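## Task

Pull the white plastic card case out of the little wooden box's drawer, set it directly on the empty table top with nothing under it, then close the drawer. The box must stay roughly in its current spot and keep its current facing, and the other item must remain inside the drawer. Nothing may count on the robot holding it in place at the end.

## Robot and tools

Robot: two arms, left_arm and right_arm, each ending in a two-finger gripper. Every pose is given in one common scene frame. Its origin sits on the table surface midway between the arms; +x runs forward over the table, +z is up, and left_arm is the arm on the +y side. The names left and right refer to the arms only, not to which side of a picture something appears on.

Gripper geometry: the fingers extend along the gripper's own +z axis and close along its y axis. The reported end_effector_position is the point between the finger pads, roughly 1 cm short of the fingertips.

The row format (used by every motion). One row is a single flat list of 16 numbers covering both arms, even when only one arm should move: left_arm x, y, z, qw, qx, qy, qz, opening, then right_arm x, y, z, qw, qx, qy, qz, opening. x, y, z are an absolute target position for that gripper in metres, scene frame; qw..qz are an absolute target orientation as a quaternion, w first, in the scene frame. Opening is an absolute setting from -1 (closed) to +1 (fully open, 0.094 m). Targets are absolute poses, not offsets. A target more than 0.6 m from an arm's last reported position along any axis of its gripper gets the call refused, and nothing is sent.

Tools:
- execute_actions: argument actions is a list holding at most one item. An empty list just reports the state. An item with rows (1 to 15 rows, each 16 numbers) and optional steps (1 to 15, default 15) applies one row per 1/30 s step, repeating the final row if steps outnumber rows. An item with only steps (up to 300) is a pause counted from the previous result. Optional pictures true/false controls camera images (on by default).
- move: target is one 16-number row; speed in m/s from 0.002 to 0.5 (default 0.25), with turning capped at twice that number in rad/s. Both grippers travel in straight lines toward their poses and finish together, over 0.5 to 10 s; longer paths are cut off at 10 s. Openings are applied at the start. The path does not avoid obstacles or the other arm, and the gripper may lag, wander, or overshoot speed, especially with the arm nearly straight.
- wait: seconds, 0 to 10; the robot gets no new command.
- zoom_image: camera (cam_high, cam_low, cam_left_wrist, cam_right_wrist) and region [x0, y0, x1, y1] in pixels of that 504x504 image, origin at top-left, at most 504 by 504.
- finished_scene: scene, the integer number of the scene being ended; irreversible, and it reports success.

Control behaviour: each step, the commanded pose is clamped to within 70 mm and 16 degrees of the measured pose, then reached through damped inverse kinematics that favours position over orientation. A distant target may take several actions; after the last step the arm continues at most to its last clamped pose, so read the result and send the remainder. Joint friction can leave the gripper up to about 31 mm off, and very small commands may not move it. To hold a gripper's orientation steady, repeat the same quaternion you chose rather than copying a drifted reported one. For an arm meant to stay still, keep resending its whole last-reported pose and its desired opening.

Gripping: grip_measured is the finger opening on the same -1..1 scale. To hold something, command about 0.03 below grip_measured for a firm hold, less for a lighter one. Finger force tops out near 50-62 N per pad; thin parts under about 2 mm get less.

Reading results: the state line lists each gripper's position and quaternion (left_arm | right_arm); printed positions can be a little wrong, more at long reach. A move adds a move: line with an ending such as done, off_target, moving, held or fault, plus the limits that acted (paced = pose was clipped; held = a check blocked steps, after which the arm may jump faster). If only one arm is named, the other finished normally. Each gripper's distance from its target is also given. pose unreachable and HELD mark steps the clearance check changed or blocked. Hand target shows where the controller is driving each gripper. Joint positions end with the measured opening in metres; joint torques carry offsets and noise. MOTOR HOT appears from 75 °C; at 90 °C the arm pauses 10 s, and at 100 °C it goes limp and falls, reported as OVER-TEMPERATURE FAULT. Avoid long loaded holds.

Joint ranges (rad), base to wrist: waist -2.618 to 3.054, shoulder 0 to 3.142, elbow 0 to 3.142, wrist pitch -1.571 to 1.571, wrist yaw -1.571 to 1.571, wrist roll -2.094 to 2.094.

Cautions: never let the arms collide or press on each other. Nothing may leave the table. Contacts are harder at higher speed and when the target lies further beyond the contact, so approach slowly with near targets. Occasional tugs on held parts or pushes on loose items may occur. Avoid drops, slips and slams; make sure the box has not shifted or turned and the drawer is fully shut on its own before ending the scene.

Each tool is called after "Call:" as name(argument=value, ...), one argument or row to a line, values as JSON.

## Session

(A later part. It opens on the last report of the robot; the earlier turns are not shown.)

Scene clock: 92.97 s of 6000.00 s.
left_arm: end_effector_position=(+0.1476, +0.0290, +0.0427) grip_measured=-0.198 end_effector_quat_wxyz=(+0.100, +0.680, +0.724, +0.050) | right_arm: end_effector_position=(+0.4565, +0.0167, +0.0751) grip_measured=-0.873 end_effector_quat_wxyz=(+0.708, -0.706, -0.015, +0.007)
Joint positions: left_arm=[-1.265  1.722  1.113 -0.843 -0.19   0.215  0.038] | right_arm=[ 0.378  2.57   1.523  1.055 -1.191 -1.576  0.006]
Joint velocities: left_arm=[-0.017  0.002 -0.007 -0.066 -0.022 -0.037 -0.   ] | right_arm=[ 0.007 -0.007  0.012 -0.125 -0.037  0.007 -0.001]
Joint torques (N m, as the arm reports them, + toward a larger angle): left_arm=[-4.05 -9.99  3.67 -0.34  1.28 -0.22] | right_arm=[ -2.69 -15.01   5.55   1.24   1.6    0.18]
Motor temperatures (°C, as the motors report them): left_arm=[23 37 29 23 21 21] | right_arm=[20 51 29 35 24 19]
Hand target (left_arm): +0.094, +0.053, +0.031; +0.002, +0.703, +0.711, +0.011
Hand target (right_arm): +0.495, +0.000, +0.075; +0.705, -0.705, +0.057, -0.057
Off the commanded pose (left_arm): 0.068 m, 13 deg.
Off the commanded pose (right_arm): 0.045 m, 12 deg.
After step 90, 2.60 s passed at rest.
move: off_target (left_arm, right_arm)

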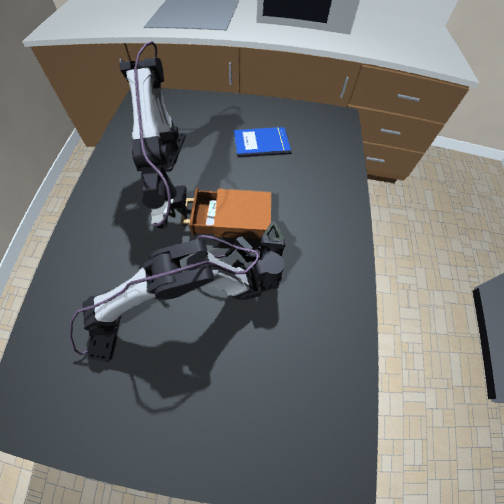

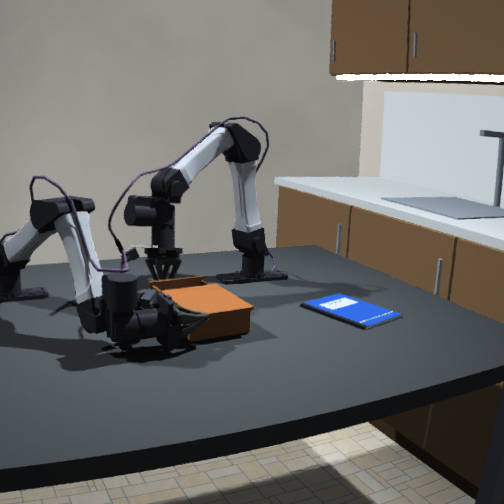

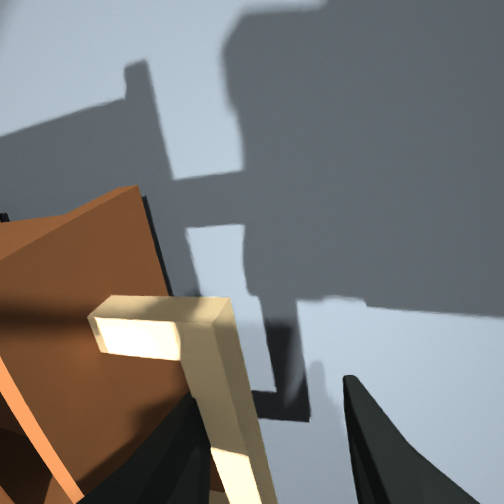

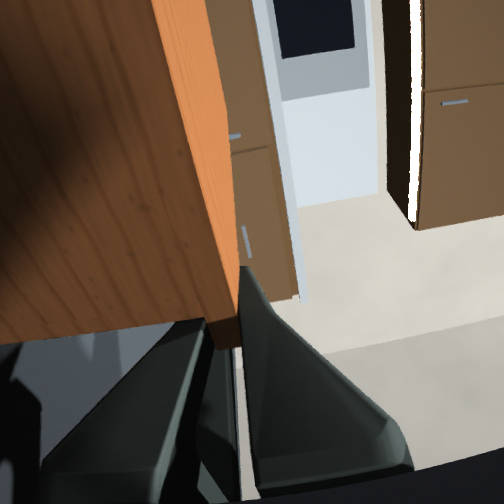

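Call:
move(
  target=[0.155,0.03,0.13,0,0.707,0.707,0,-0.2, 0.457,0.016,0.075,0.708,-0.706,-0.015,0.007,-1],
  speed=0.07,
)

Call:
move(
  target=[0.22,0.05,0.14,0,0.707,0.707,0,-0.2, 0.457,0.016,0.075,0.708,-0.706,-0.015,0.007,-1],
  speed=0.1,
)

Scene clock: 107.70 s of 6000.00 s.
left_arm: end_effector_position=(+0.1508, +0.0304, +0.1302) grip_measured=-0.198 end_effector_quat_wxyz=(+0.004, +0.707, +0.707, +0.002) | right_arm: end_effector_position=(+0.4550, +0.0176, +0.0752) grip_measured=-0.873 end_effector_quat_wxyz=(+0.708, -0.706, -0.018, +0.009)
Joint positions: left_arm=[-1.159  1.77   1.544 -1.341 -0.007  0.374  0.038] | right_arm=[ 0.38   2.57   1.523  1.055 -1.195 -1.577  0.006]
Joint velocities: left_arm=[ 0.002  0.002 -0.002 -0.022 -0.022 -0.081 -0.   ] | right_arm=[-0.002 -0.022  0.002 -0.007  0.066 -0.007  0.001]
Joint torques (N m, as the arm reports them, + toward a larger angle): left_arm=[ 1.01 -8.18  9.54  0.26  0.    0.03] | right_arm=[ -0.66 -14.66   5.68   1.3    0.     0.12]
Motor temperatures (°C, as the motors report them): left_arm=[23 37 29 23 23 21] | right_arm=[20 53 29 35 25 19]
Hand target (left_arm): +0.154, +0.029, +0.131; -0.000, +0.706, +0.708, -0.000
Hand target (right_arm): +0.457, +0.016, +0.075; +0.708, -0.706, -0.015, +0.007
Off the commanded pose (left_arm): 0.004 m, 0 deg.
Off the commanded pose (right_arm): 0.003 m, 0 deg.
After step 90, 9.53 s passed at rest.
move: done

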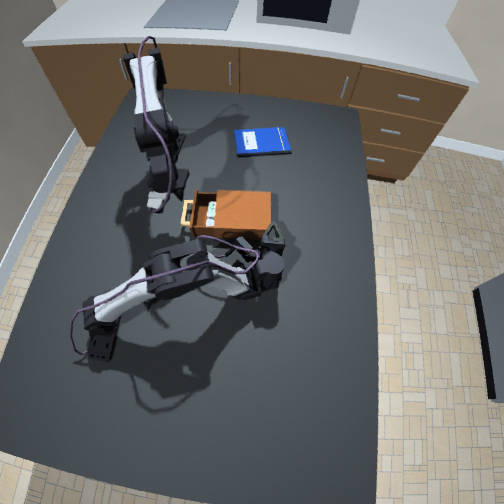

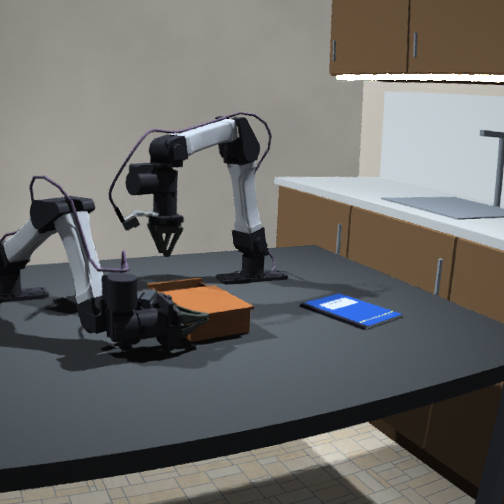

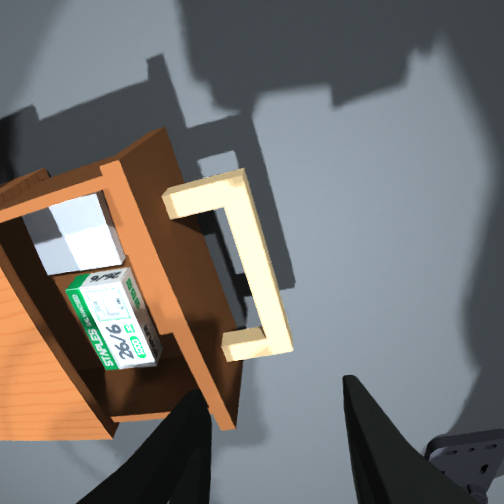

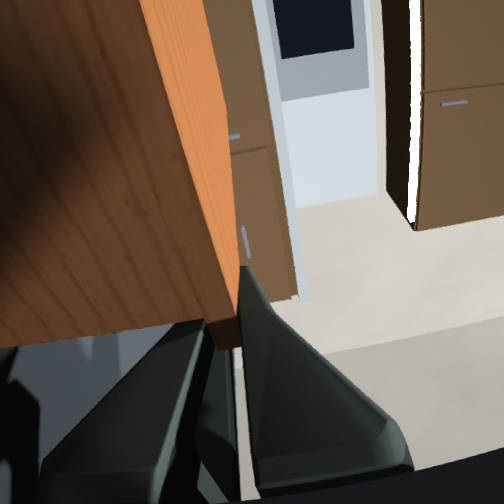

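Scene clock: 108.87 s of 6000.00 s.
left_arm: end_effector_position=(+0.2165, +0.0501, +0.1394) grip_measured=-0.198 end_effector_quat_wxyz=(+0.004, +0.705, +0.709, +0.000) | right_arm: end_effector_position=(+0.4550, +0.0176, +0.0752) grip_measured=-0.873 end_effector_quat_wxyz=(+0.708, -0.706, -0.018, +0.009)
Joint positions: left_arm=[-0.953  1.818  1.641 -1.385 -0.003  0.574  0.038] | right_arm=[ 0.38   2.57   1.523  1.055 -1.195 -1.577  0.006]
Joint velocities: left_arm=[ 0.032 -0.002  0.017  0.007 -0.037 -0.037  0.   ] | right_arm=[ 0.007 -0.002 -0.002 -0.051  0.007 -0.066  0.001]
Joint torques (N m, as the arm reports them, + toward a larger angle): left_arm=[ 0.56 -8.67  9.6   0.26  0.01  0.02] | right_arm=[ -0.53 -14.64   5.55   1.27   0.06   0.18]
Motor temperatures (°C, as the motors report them): left_arm=[23 37 29 23 22 21] | right_arm=[20 53 29 35 25 19]
Hand target (left_arm): +0.219, +0.048, +0.140; +0.001, +0.707, +0.707, -0.003
Hand target (right_arm): +0.457, +0.016, +0.075; +0.708, -0.706, -0.015, +0.007
Off the commanded pose (left_arm): 0.004 m, 1 deg.
Off the commanded pose (right_arm): 0.003 m, 0 deg.
move: done

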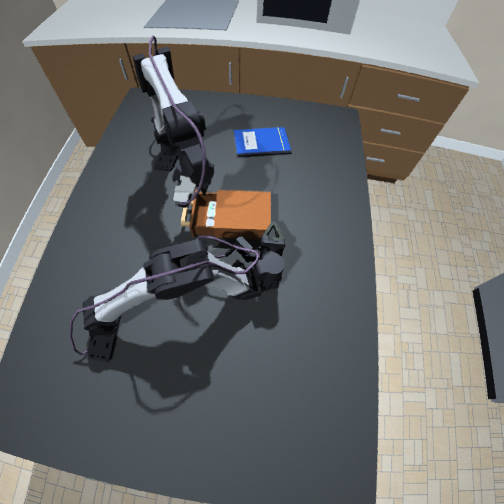

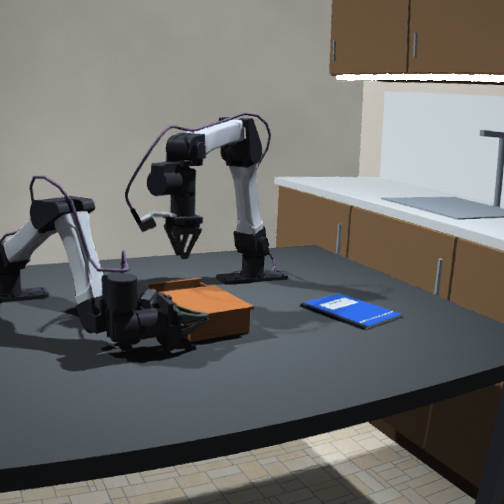

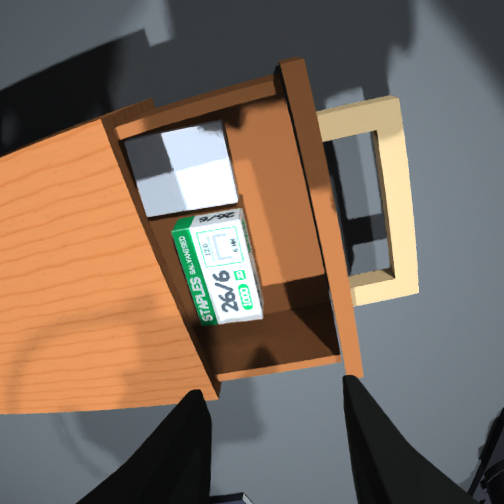

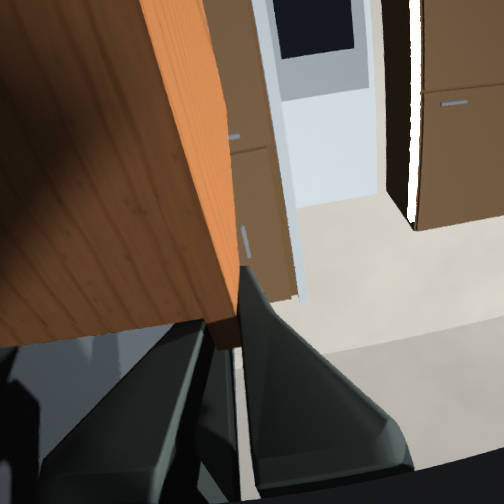

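Call:
move(
  target=[0.146,0.042,0.1,0,0.66,0.75,0,-0.2, 0.457,0.016,0.075,0.708,-0.706,-0.015,0.007,-1],
  speed=0.1,
)

Call:
move(
  target=[0.15,0.042,0.022,0,0.66,0.75,0,-0.2, 0.457,0.016,0.075,0.708,-0.706,-0.015,0.007,-1],
  speed=0.05,
)

Scene clock: 121.67 s of 6000.00 s.
left_arm: end_effector_position=(+0.1508, +0.0412, +0.1024) grip_measured=-0.198 end_effector_quat_wxyz=(-0.001, +0.662, +0.750, +0.002) | right_arm: end_effector_position=(+0.4550, +0.0176, +0.0752) grip_measured=-0.873 end_effector_quat_wxyz=(+0.708, -0.706, -0.018, +0.009)
Joint positions: left_arm=[-1.144  1.744  1.404 -1.235 -0.003  0.264  0.038] | right_arm=[ 0.38   2.57   1.523  1.055 -1.195 -1.577  0.006]
Joint velocities: left_arm=[-0.007 -0.012  0.012  0.037 -0.066  0.007 -0.   ] | right_arm=[ 0.002  0.012 -0.007  0.022 -0.066 -0.022 -0.001]
Joint torques (N m, as the arm reports them, + toward a larger angle): left_arm=[ -0.54 -10.6    5.17   0.5   -0.08  -0.18] | right_arm=[ -0.78 -14.64   5.61   1.27   0.1    0.09]
Motor temperatures (°C, as the motors report them): left_arm=[23 37 30 23 22 21] | right_arm=[20 54 29 35 24 19]
Hand target (left_arm): +0.147, +0.044, +0.100; -0.001, +0.661, +0.751, +0.003
Hand target (right_arm): +0.457, +0.016, +0.075; +0.708, -0.706, -0.015, +0.007
Off the commanded pose (left_arm): 0.005 m, 0 deg.
Off the commanded pose (right_arm): 0.003 m, 0 deg.
After step 90, 8.43 s passed at rest.
move: done

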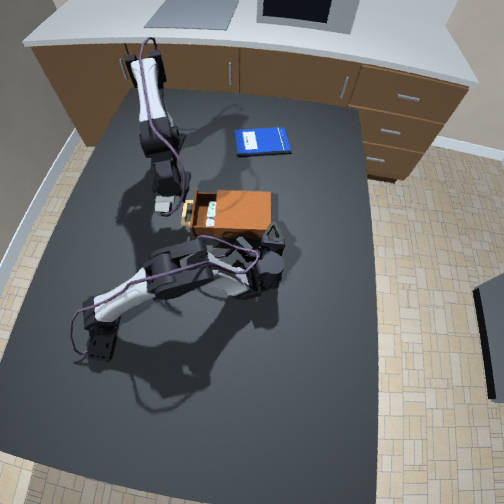

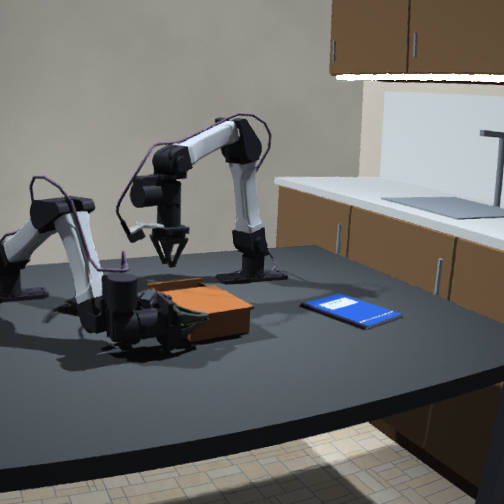

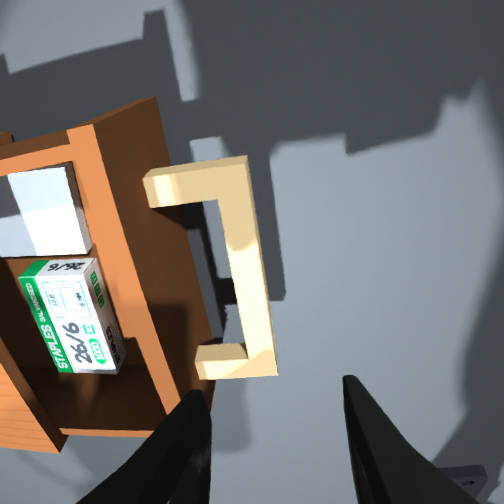

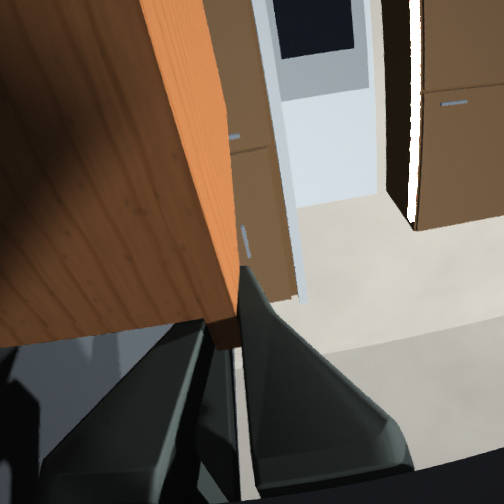

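Scene clock: 123.73 s of 6000.00 s.
left_arm: end_effector_position=(+0.1527, +0.0368, +0.0328) grip_measured=-0.198 end_effector_quat_wxyz=(+0.012, +0.662, +0.750, -0.005) | right_arm: end_effector_position=(+0.4550, +0.0176, +0.0752) grip_measured=-0.873 end_effector_quat_wxyz=(+0.708, -0.706, -0.018, +0.009)
Joint positions: left_arm=[-1.144  1.796  1.182 -0.93  -0.003  0.264  0.038] | right_arm=[ 0.38   2.57   1.523  1.055 -1.195 -1.577  0.006]
Joint velocities: left_arm=[-0.002  0.002 -0.007 -0.051 -0.051 -0.022 -0.   ] | right_arm=[ 0.022 -0.012 -0.022 -0.066 -0.066 -0.007  0.001]
Joint torques (N m, as the arm reports them, + toward a larger angle): left_arm=[ 0.1  -8.36  5.01  0.56 -0.04 -0.08] | right_arm=[ -0.53 -14.57   5.72   1.3    0.08   0.17]
Motor temperatures (°C, as the motors report them): left_arm=[23 37 30 23 22 21] | right_arm=[20 54 29 35 24 19]
Hand target (left_arm): +0.150, +0.043, +0.023; +0.000, +0.661, +0.751, -0.000
Hand target (right_arm): +0.457, +0.016, +0.075; +0.708, -0.706, -0.015, +0.007
Off the commanded pose (left_arm): 0.012 m, 2 deg.
Off the commanded pose (right_arm): 0.003 m, 0 deg.
move: off_target (left_arm)

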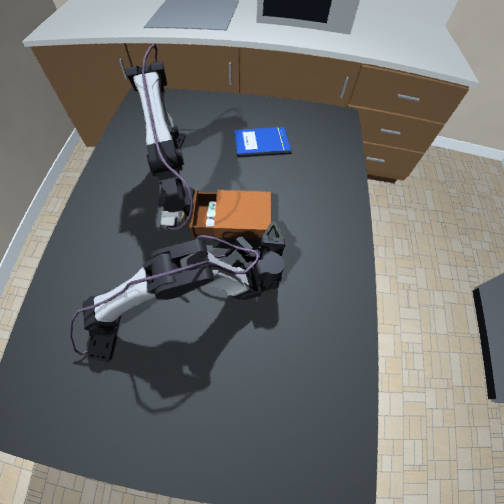

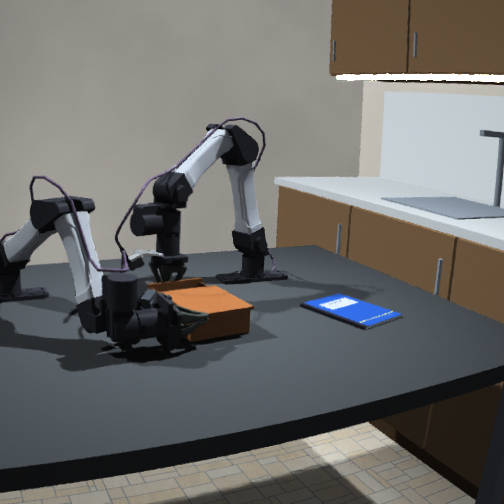

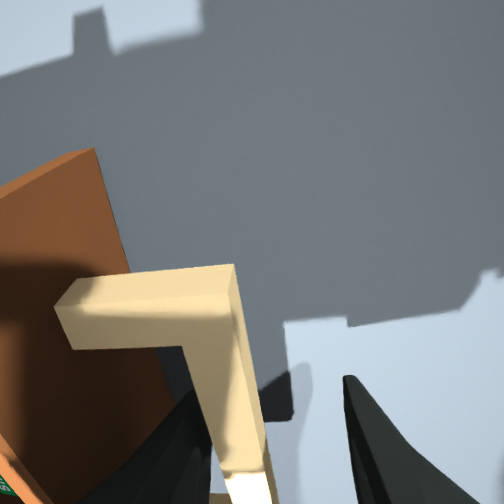

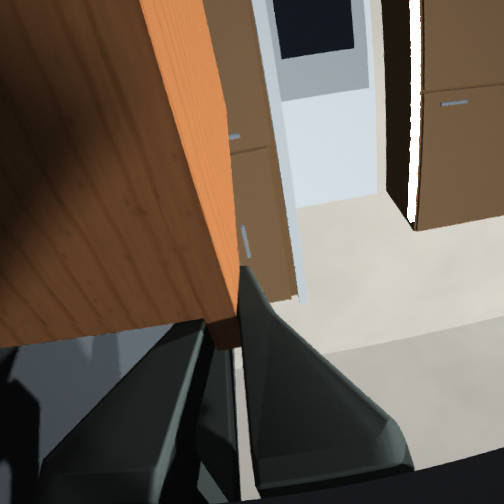

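Call:
move(
  target=[0.06,0.024,0.028,-0.05,0.66,0.75,-0.04,-0.2, 0.5,0.006,0.074,0.705,-0.705,0.06,-0.06,-1],
  speed=0.03,
)

Scene clock: 137.37 s of 6000.00 s.
left_arm: end_effector_position=(+0.0690, +0.0222, +0.0336) grip_measured=-0.198 end_effector_quat_wxyz=(-0.034, +0.659, +0.751, -0.039) | right_arm: end_effector_position=(+0.4801, +0.0119, +0.0747) grip_measured=-0.873 end_effector_quat_wxyz=(+0.707, -0.706, +0.031, -0.037)
Joint positions: left_arm=[-1.354  1.796  1.182 -0.961  0.103  0.049  0.038] | right_arm=[ 0.369  2.57   1.523  1.051 -1.072 -1.575  0.006]
Joint velocities: left_arm=[-0.007 -0.012 -0.007  0.037 -0.051 -0.037 -0.   ] | right_arm=[-0.017  0.002  0.002 -0.051 -0.022 -0.037  0.   ]
Joint torques (N m, as the arm reports them, + toward a larger angle): left_arm=[-0.79 -8.15  6.89  0.27  0.12 -0.15] | right_arm=[ -1.5  -14.15   7.44   1.17   0.59   0.13]
Motor temperatures (°C, as the motors report them): left_arm=[23 36 30 23 21 21] | right_arm=[20 55 29 35 24 19]
Hand target (left_arm): +0.062, +0.026, +0.029; -0.050, +0.659, +0.750, -0.036
Hand target (right_arm): +0.499, +0.005, +0.074; +0.704, -0.705, +0.060, -0.060
Off the commanded pose (left_arm): 0.011 m, 2 deg.
Off the commanded pose (right_arm): 0.021 m, 4 deg.
After step 90, 6.77 s passed at rest.
move: off_target (left_arm, right_arm)

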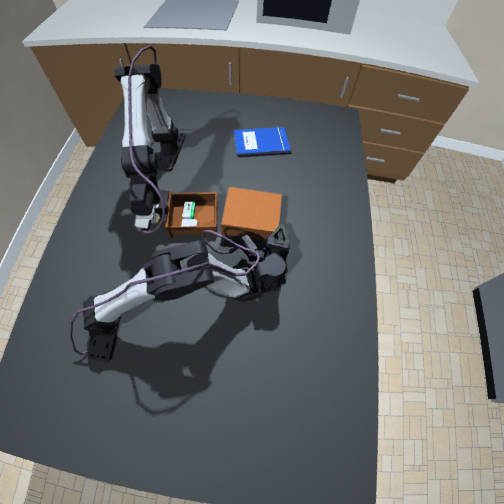

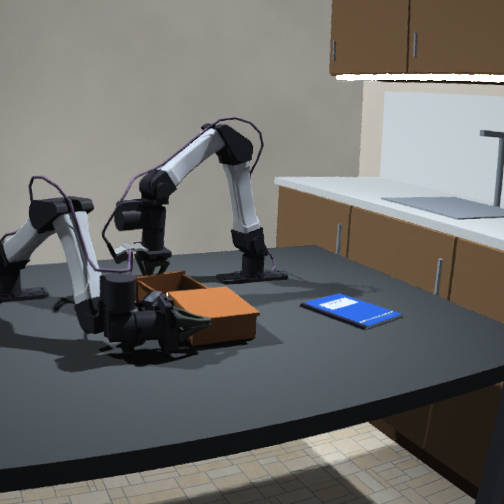

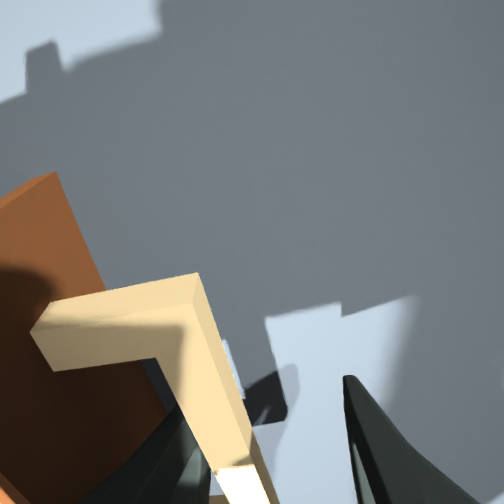

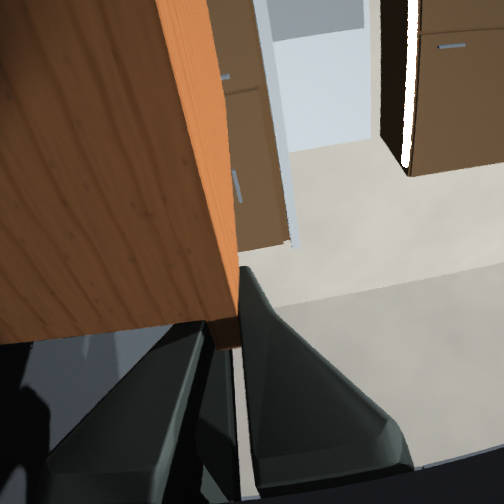

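Call:
move(
  target=[0.075,0.024,0.12,0,0.66,0.75,0,-0.2, 0.478,0.011,0.075,0.708,-0.705,0.025,-0.03,-1],
  speed=0.08,
)

Call:
move(
  target=[0.17,0.01,0.13,0,0.66,0.75,0,0.4, 0.478,0.011,0.075,0.708,-0.705,0.025,-0.03,-1],
  speed=0.1,
)

Scene clock: 147.00 s of 6000.00 s.
left_arm: end_effector_position=(+0.0778, +0.0268, +0.1117) grip_measured=-0.198 end_effector_quat_wxyz=(-0.008, +0.660, +0.752, +0.003) | right_arm: end_effector_position=(+0.4773, +0.0121, +0.0755) grip_measured=-0.873 end_effector_quat_wxyz=(+0.708, -0.705, +0.024, -0.033)
Joint positions: left_arm=[-1.377  1.731  1.425 -1.281  0.006  0.025  0.038] | right_arm=[ 0.369  2.57   1.523  1.056 -1.089 -1.575  0.006]
Joint velocities: left_arm=[-0.002 -0.007  0.007  0.037  0.007 -0.022  0.   ] | right_arm=[-0.002 -0.017 -0.017  0.022 -0.022 -0.007 -0.   ]
Joint torques (N m, as the arm reports them, + toward a larger angle): left_arm=[-0.83 -9.76  9.46  0.25 -0.12 -0.15] | right_arm=[ -0.7  -14.43   5.71   1.41  -0.01   0.2 ]
Motor temperatures (°C, as the motors report them): left_arm=[23 36 30 22 21 21] | right_arm=[20 55 30 35 24 19]
Hand target (left_arm): +0.075, +0.023, +0.119; +0.001, +0.661, +0.751, -0.000
Hand target (right_arm): +0.478, +0.011, +0.075; +0.708, -0.705, +0.025, -0.030
Off the commanded pose (left_arm): 0.009 m, 1 deg.
Off the commanded pose (right_arm): 0.001 m, 0 deg.
After step 90, 5.00 s passed at rest.
move: done

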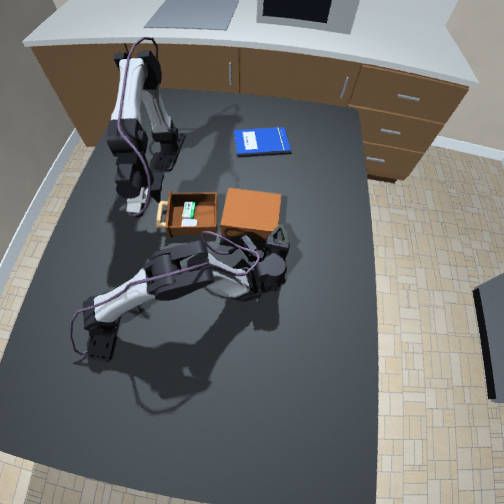

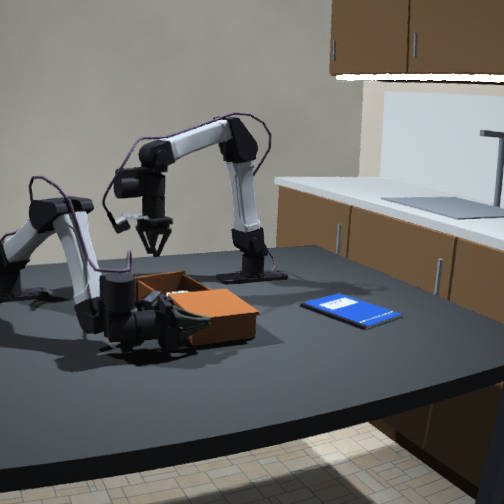

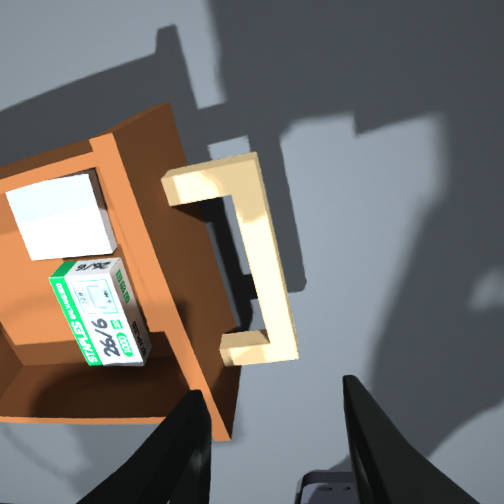

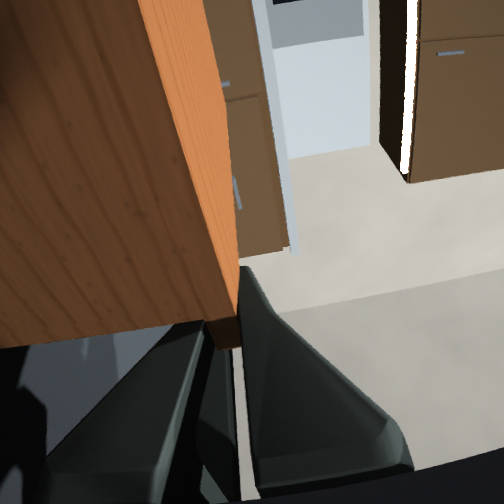

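Scene clock: 148.43 s of 6000.00 s.
left_arm: end_effector_position=(+0.1648, +0.0097, +0.1297) grip_measured=+0.398 end_effector_quat_wxyz=(+0.003, +0.659, +0.752, -0.004) | right_arm: end_effector_position=(+0.4773, +0.0121, +0.0755) grip_measured=-0.873 end_effector_quat_wxyz=(+0.708, -0.705, +0.024, -0.033)
Joint positions: left_arm=[-1.137  1.862  1.658 -1.358  0.006  0.264  0.066] | right_arm=[ 0.369  2.57   1.523  1.056 -1.089 -1.575  0.006]
Joint velocities: left_arm=[-0.007  0.002 -0.007  0.051 -0.007 -0.022 -0.001] | right_arm=[-0.007 -0.007  0.017  0.037 -0.037 -0.007 -0.001]
Joint torques (N m, as the arm reports them, + toward a larger angle): left_arm=[ 0.62 -9.15  9.61  0.31 -0.06  0.07] | right_arm=[ -0.59 -14.41   5.84   1.38   0.03   0.18]
Motor temperatures (°C, as the motors report them): left_arm=[23 36 30 22 21 21] | right_arm=[20 56 30 35 24 19]
Hand target (left_arm): +0.168, +0.008, +0.130; +0.000, +0.661, +0.751, -0.004
Hand target (right_arm): +0.478, +0.011, +0.075; +0.708, -0.705, +0.025, -0.030
Off the commanded pose (left_arm): 0.005 m, 1 deg.
Off the commanded pose (right_arm): 0.001 m, 0 deg.
move: done

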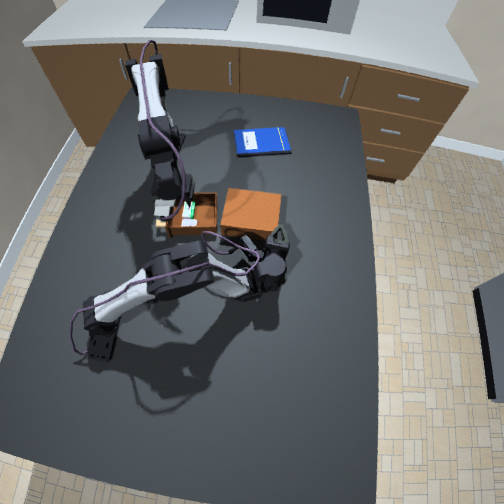

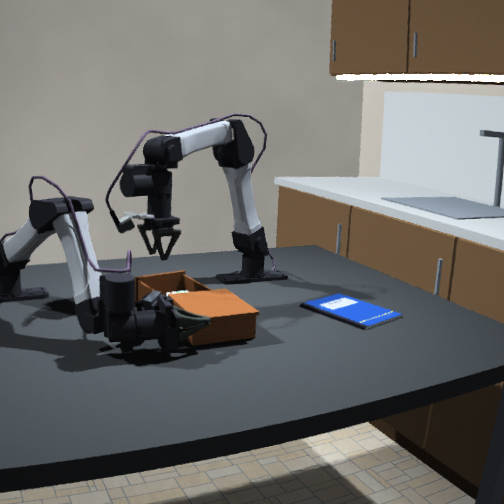

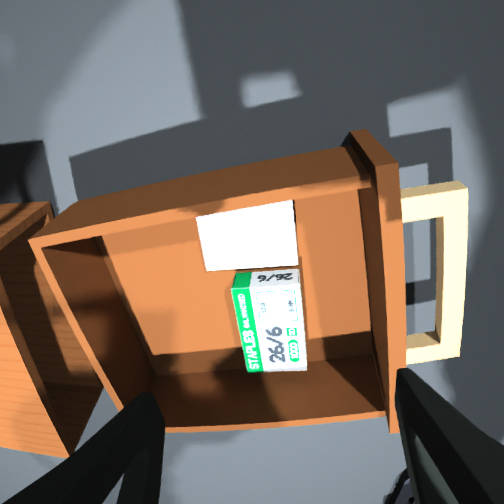

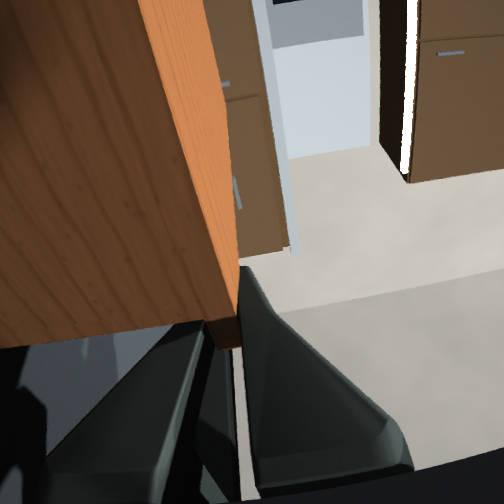

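Call:
move(
  target=[0.178,0.016,0.04,0,0.66,0.75,0,0.4, 0.478,0.011,0.075,0.708,-0.705,0.025,-0.03,-1],
  speed=0.05,
)

Scene clock: 157.83 s of 6000.00 s.
left_arm: end_effector_position=(+0.1749, +0.0089, +0.0516) grip_measured=+0.398 end_effector_quat_wxyz=(+0.011, +0.662, +0.750, -0.008) | right_arm: end_effector_position=(+0.4773, +0.0121, +0.0755) grip_measured=-0.873 end_effector_quat_wxyz=(+0.708, -0.705, +0.024, -0.033)
Joint positions: left_arm=[-1.111  1.897  1.391 -1.038  0.006  0.297  0.066] | right_arm=[ 0.369  2.57   1.523  1.056 -1.089 -1.575  0.006]
Joint velocities: left_arm=[-0.012  0.002  0.002  0.11  -0.066  0.022 -0.001] | right_arm=[-0.007  0.017 -0.012 -0.007  0.037  0.007  0.001]
Joint torques (N m, as the arm reports them, + toward a larger angle): left_arm=[ 1.01 -9.66  5.12  0.57 -0.1   0.04] | right_arm=[ -0.75 -14.23   5.9    1.37  -0.01   0.14]
Motor temperatures (°C, as the motors report them): left_arm=[23 36 31 22 21 21] | right_arm=[20 56 30 36 24 19]
Hand target (left_arm): +0.177, +0.016, +0.041; -0.000, +0.661, +0.751, -0.001
Hand target (right_arm): +0.478, +0.011, +0.075; +0.708, -0.705, +0.025, -0.030
Off the commanded pose (left_arm): 0.014 m, 2 deg.
Off the commanded pose (right_arm): 0.001 m, 0 deg.
After step 90, 4.10 s passed at rest.
move: off_target (left_arm)

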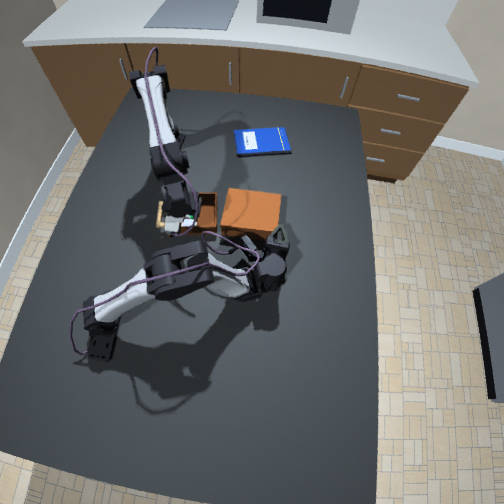

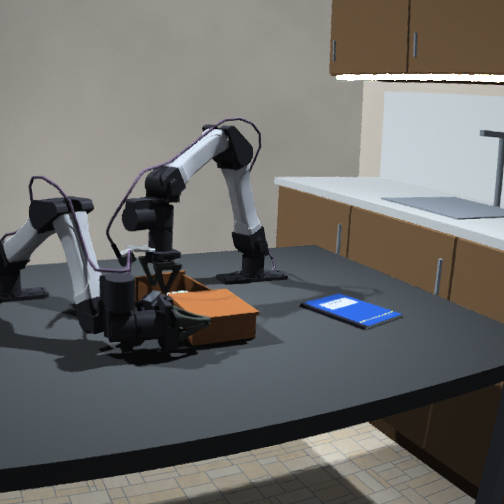

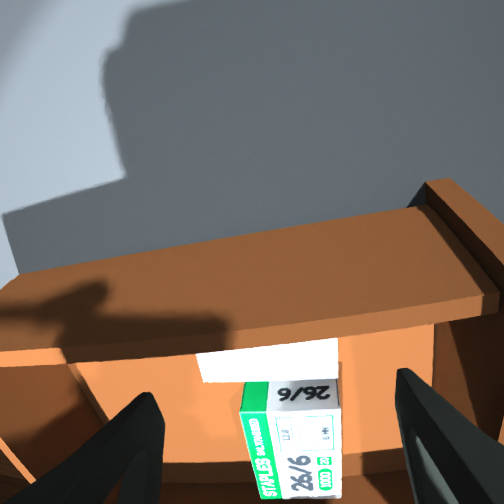

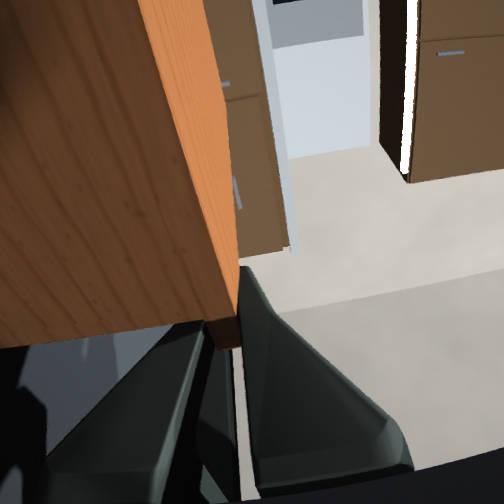

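Call:
move(
  target=[0.178,0.012,0.003,0,0.66,0.75,0,0.4, 0.478,0.011,0.075,0.708,-0.705,0.025,-0.03,-1],
  speed=0.03,
)

Call:
move(
  target=[0.178,0.012,0.006,0,0.66,0.75,0,-0.3, 0.478,0.011,0.075,0.708,-0.705,0.025,-0.03,-1],
  speed=0.03,
)

Call:
move(
  target=[0.178,0.012,0.12,0,0.66,0.75,0,-0.3, 0.478,0.011,0.075,0.708,-0.705,0.025,-0.03,-1],
  speed=0.06,
)

Scene clock: 167.73 s of 6000.00 s.
left_arm: end_effector_position=(+0.1767, +0.0049, +0.0196) grip_measured=+0.398 end_effector_quat_wxyz=(+0.011, +0.662, +0.750, -0.008) | right_arm: end_effector_position=(+0.4773, +0.0121, +0.0755) grip_measured=-0.873 end_effector_quat_wxyz=(+0.708, -0.705, +0.024, -0.033)
Joint positions: left_arm=[-1.111  1.951  1.332 -0.924  0.006  0.297  0.066] | right_arm=[ 0.369  2.57   1.523  1.056 -1.089 -1.575  0.006]
Joint velocities: left_arm=[ 0.012 -0.007 -0.012 -0.081 -0.022 -0.007 -0.   ] | right_arm=[-0.012 -0.007 -0.012 -0.051  0.037 -0.007  0.   ]
Joint torques (N m, as the arm reports them, + toward a larger angle): left_arm=[ 0.71 -9.23  4.31  0.73 -0.09 -0.01] | right_arm=[ -0.6  -14.5    5.9    1.4   -0.04   0.23]
Motor temperatures (°C, as the motors report them): left_arm=[23 37 30 22 21 21] | right_arm=[20 57 30 36 24 19]
Hand target (left_arm): +0.177, +0.013, +0.004; -0.000, +0.660, +0.751, +0.000
Hand target (right_arm): +0.478, +0.011, +0.075; +0.708, -0.705, +0.025, -0.030
Off the commanded pose (left_arm): 0.018 m, 2 deg.
Off the commanded pose (right_arm): 0.001 m, 0 deg.
After step 90, 5.03 s passed at rest.
move: off_target (left_arm)

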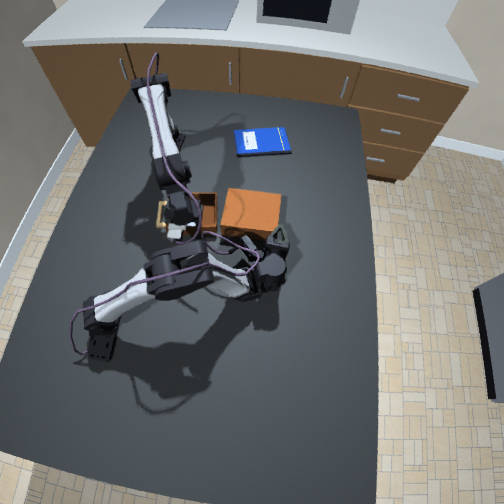

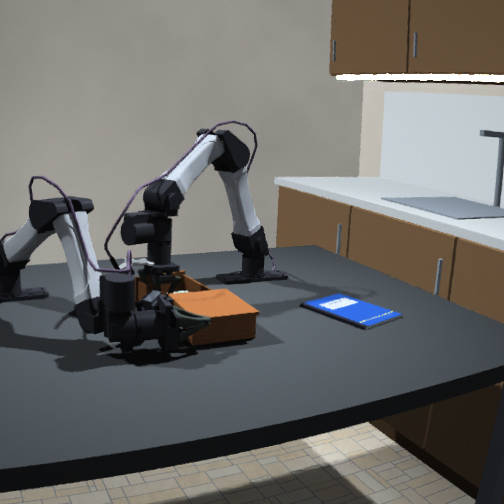

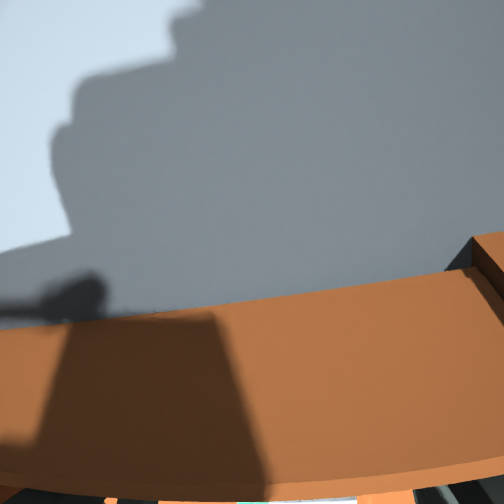

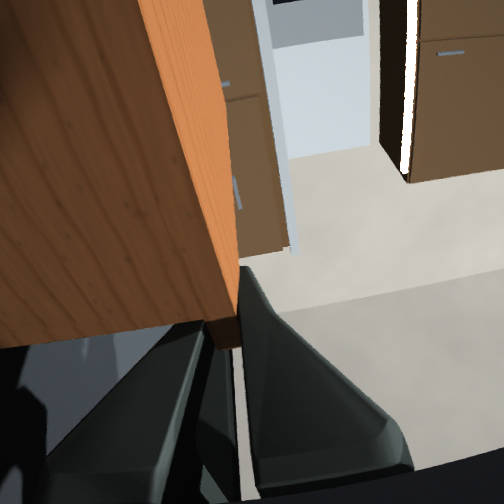

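Scene clock: 168.47 s of 6000.00 s.
left_arm: end_effector_position=(+0.1770, +0.0043, +0.0196) grip_measured=+0.000 end_effector_quat_wxyz=(+0.013, +0.662, +0.750, -0.009) | right_arm: end_effector_position=(+0.4773, +0.0121, +0.0755) grip_measured=-0.873 end_effector_quat_wxyz=(+0.708, -0.705, +0.024, -0.033)
Joint positions: left_arm=[-1.111  1.951  1.332 -0.922  0.005  0.297  0.047] | right_arm=[ 0.369  2.57   1.523  1.056 -1.089 -1.575  0.006]
Joint velocities: left_arm=[ 0.002  0.002  0.017 -0.095 -0.037  0.037 -0.   ] | right_arm=[ 0.002 -0.007 -0.012 -0.051 -0.022  0.051 -0.001]
Joint torques (N m, as the arm reports them, + toward a larger angle): left_arm=[ 0.72 -9.44  4.96  0.6  -0.11 -0.01] | right_arm=[ -0.5  -14.37   5.9    1.34   0.01   0.23]
Motor temperatures (°C, as the motors report them): left_arm=[23 37 30 22 21 21] | right_arm=[20 57 30 36 24 19]
Hand target (left_arm): +0.178, +0.012, +0.007; -0.000, +0.660, +0.751, +0.000
Hand target (right_arm): +0.478, +0.011, +0.075; +0.708, -0.705, +0.025, -0.030
Off the commanded pose (left_arm): 0.016 m, 2 deg.
Off the commanded pose (right_arm): 0.001 m, 0 deg.
move: off_target (left_arm)

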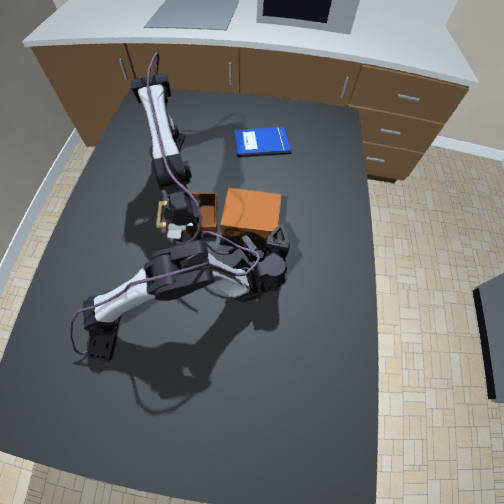

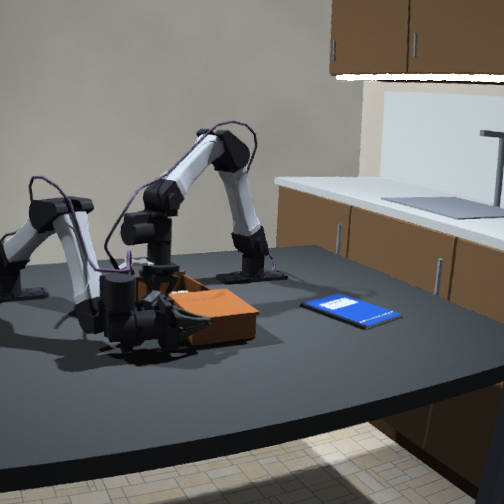

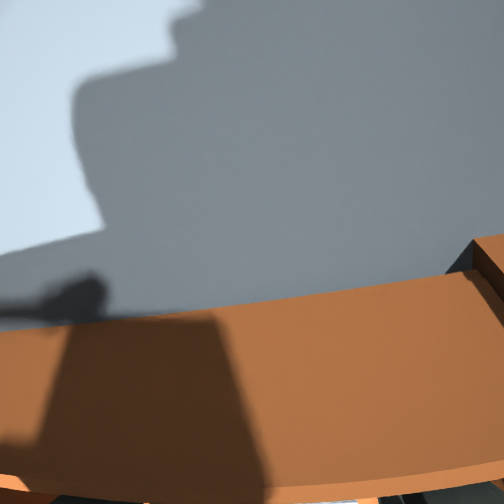

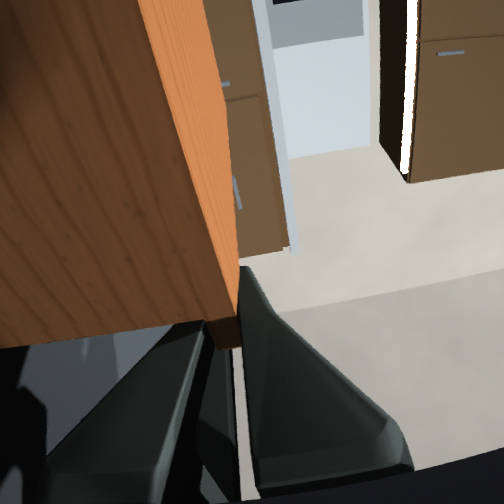

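Scene clock: 170.67 s of 6000.00 s.
left_arm: end_effector_position=(+0.1736, +0.0123, +0.1108) grip_measured=+0.000 end_effector_quat_wxyz=(-0.010, +0.662, +0.750, +0.002) | right_arm: end_effector_position=(+0.4773, +0.0121, +0.0755) grip_measured=-0.873 end_effector_quat_wxyz=(+0.708, -0.705, +0.024, -0.033)
Joint positions: left_arm=[-1.111  1.894  1.626 -1.323  0.005  0.297  0.047] | right_arm=[ 0.369  2.57   1.523  1.056 -1.089 -1.575  0.006]
Joint velocities: left_arm=[-0.002 -0.002  0.002 -0.037  0.007 -0.037 -0.   ] | right_arm=[-0.002 -0.007 -0.017  0.051 -0.022 -0.022  0.   ]
Joint torques (N m, as the arm reports them, + toward a larger angle): left_arm=[  0.69 -11.75   9.54   0.23  -0.1   -0.01] | right_arm=[ -0.55 -14.56   5.93   1.4   -0.03   0.25]
Motor temperatures (°C, as the motors report them): left_arm=[23 37 30 22 21 21] | right_arm=[20 57 30 36 24 19]
Hand target (left_arm): +0.178, +0.011, +0.120; +0.000, +0.660, +0.751, +0.000
Hand target (right_arm): +0.478, +0.011, +0.075; +0.708, -0.705, +0.025, -0.030
Off the commanded pose (left_arm): 0.010 m, 1 deg.
Off the commanded pose (right_arm): 0.001 m, 0 deg.
move: done

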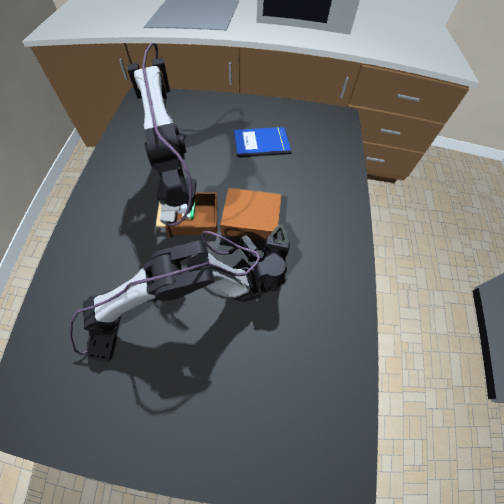

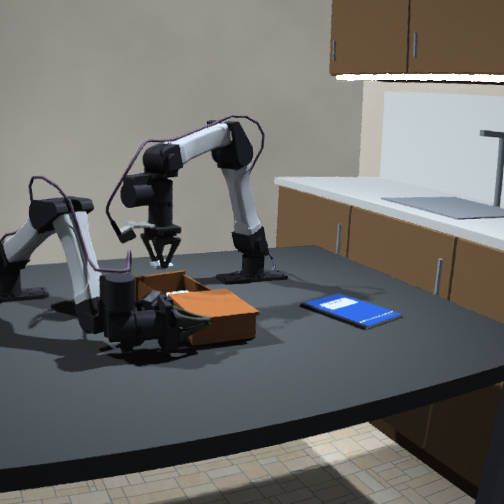

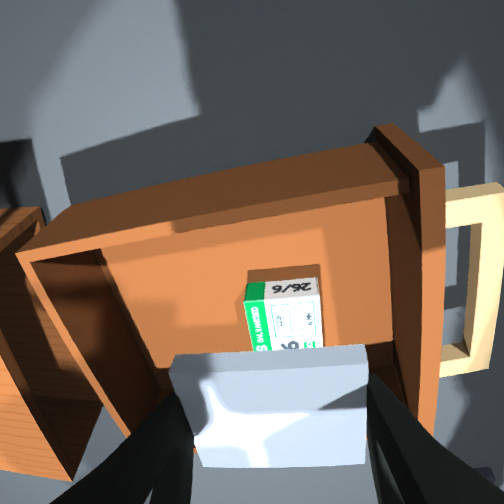

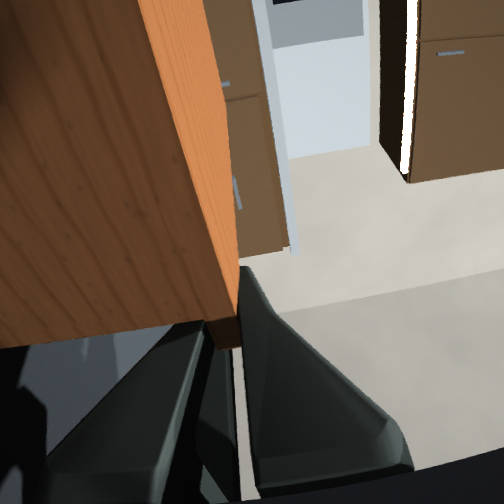

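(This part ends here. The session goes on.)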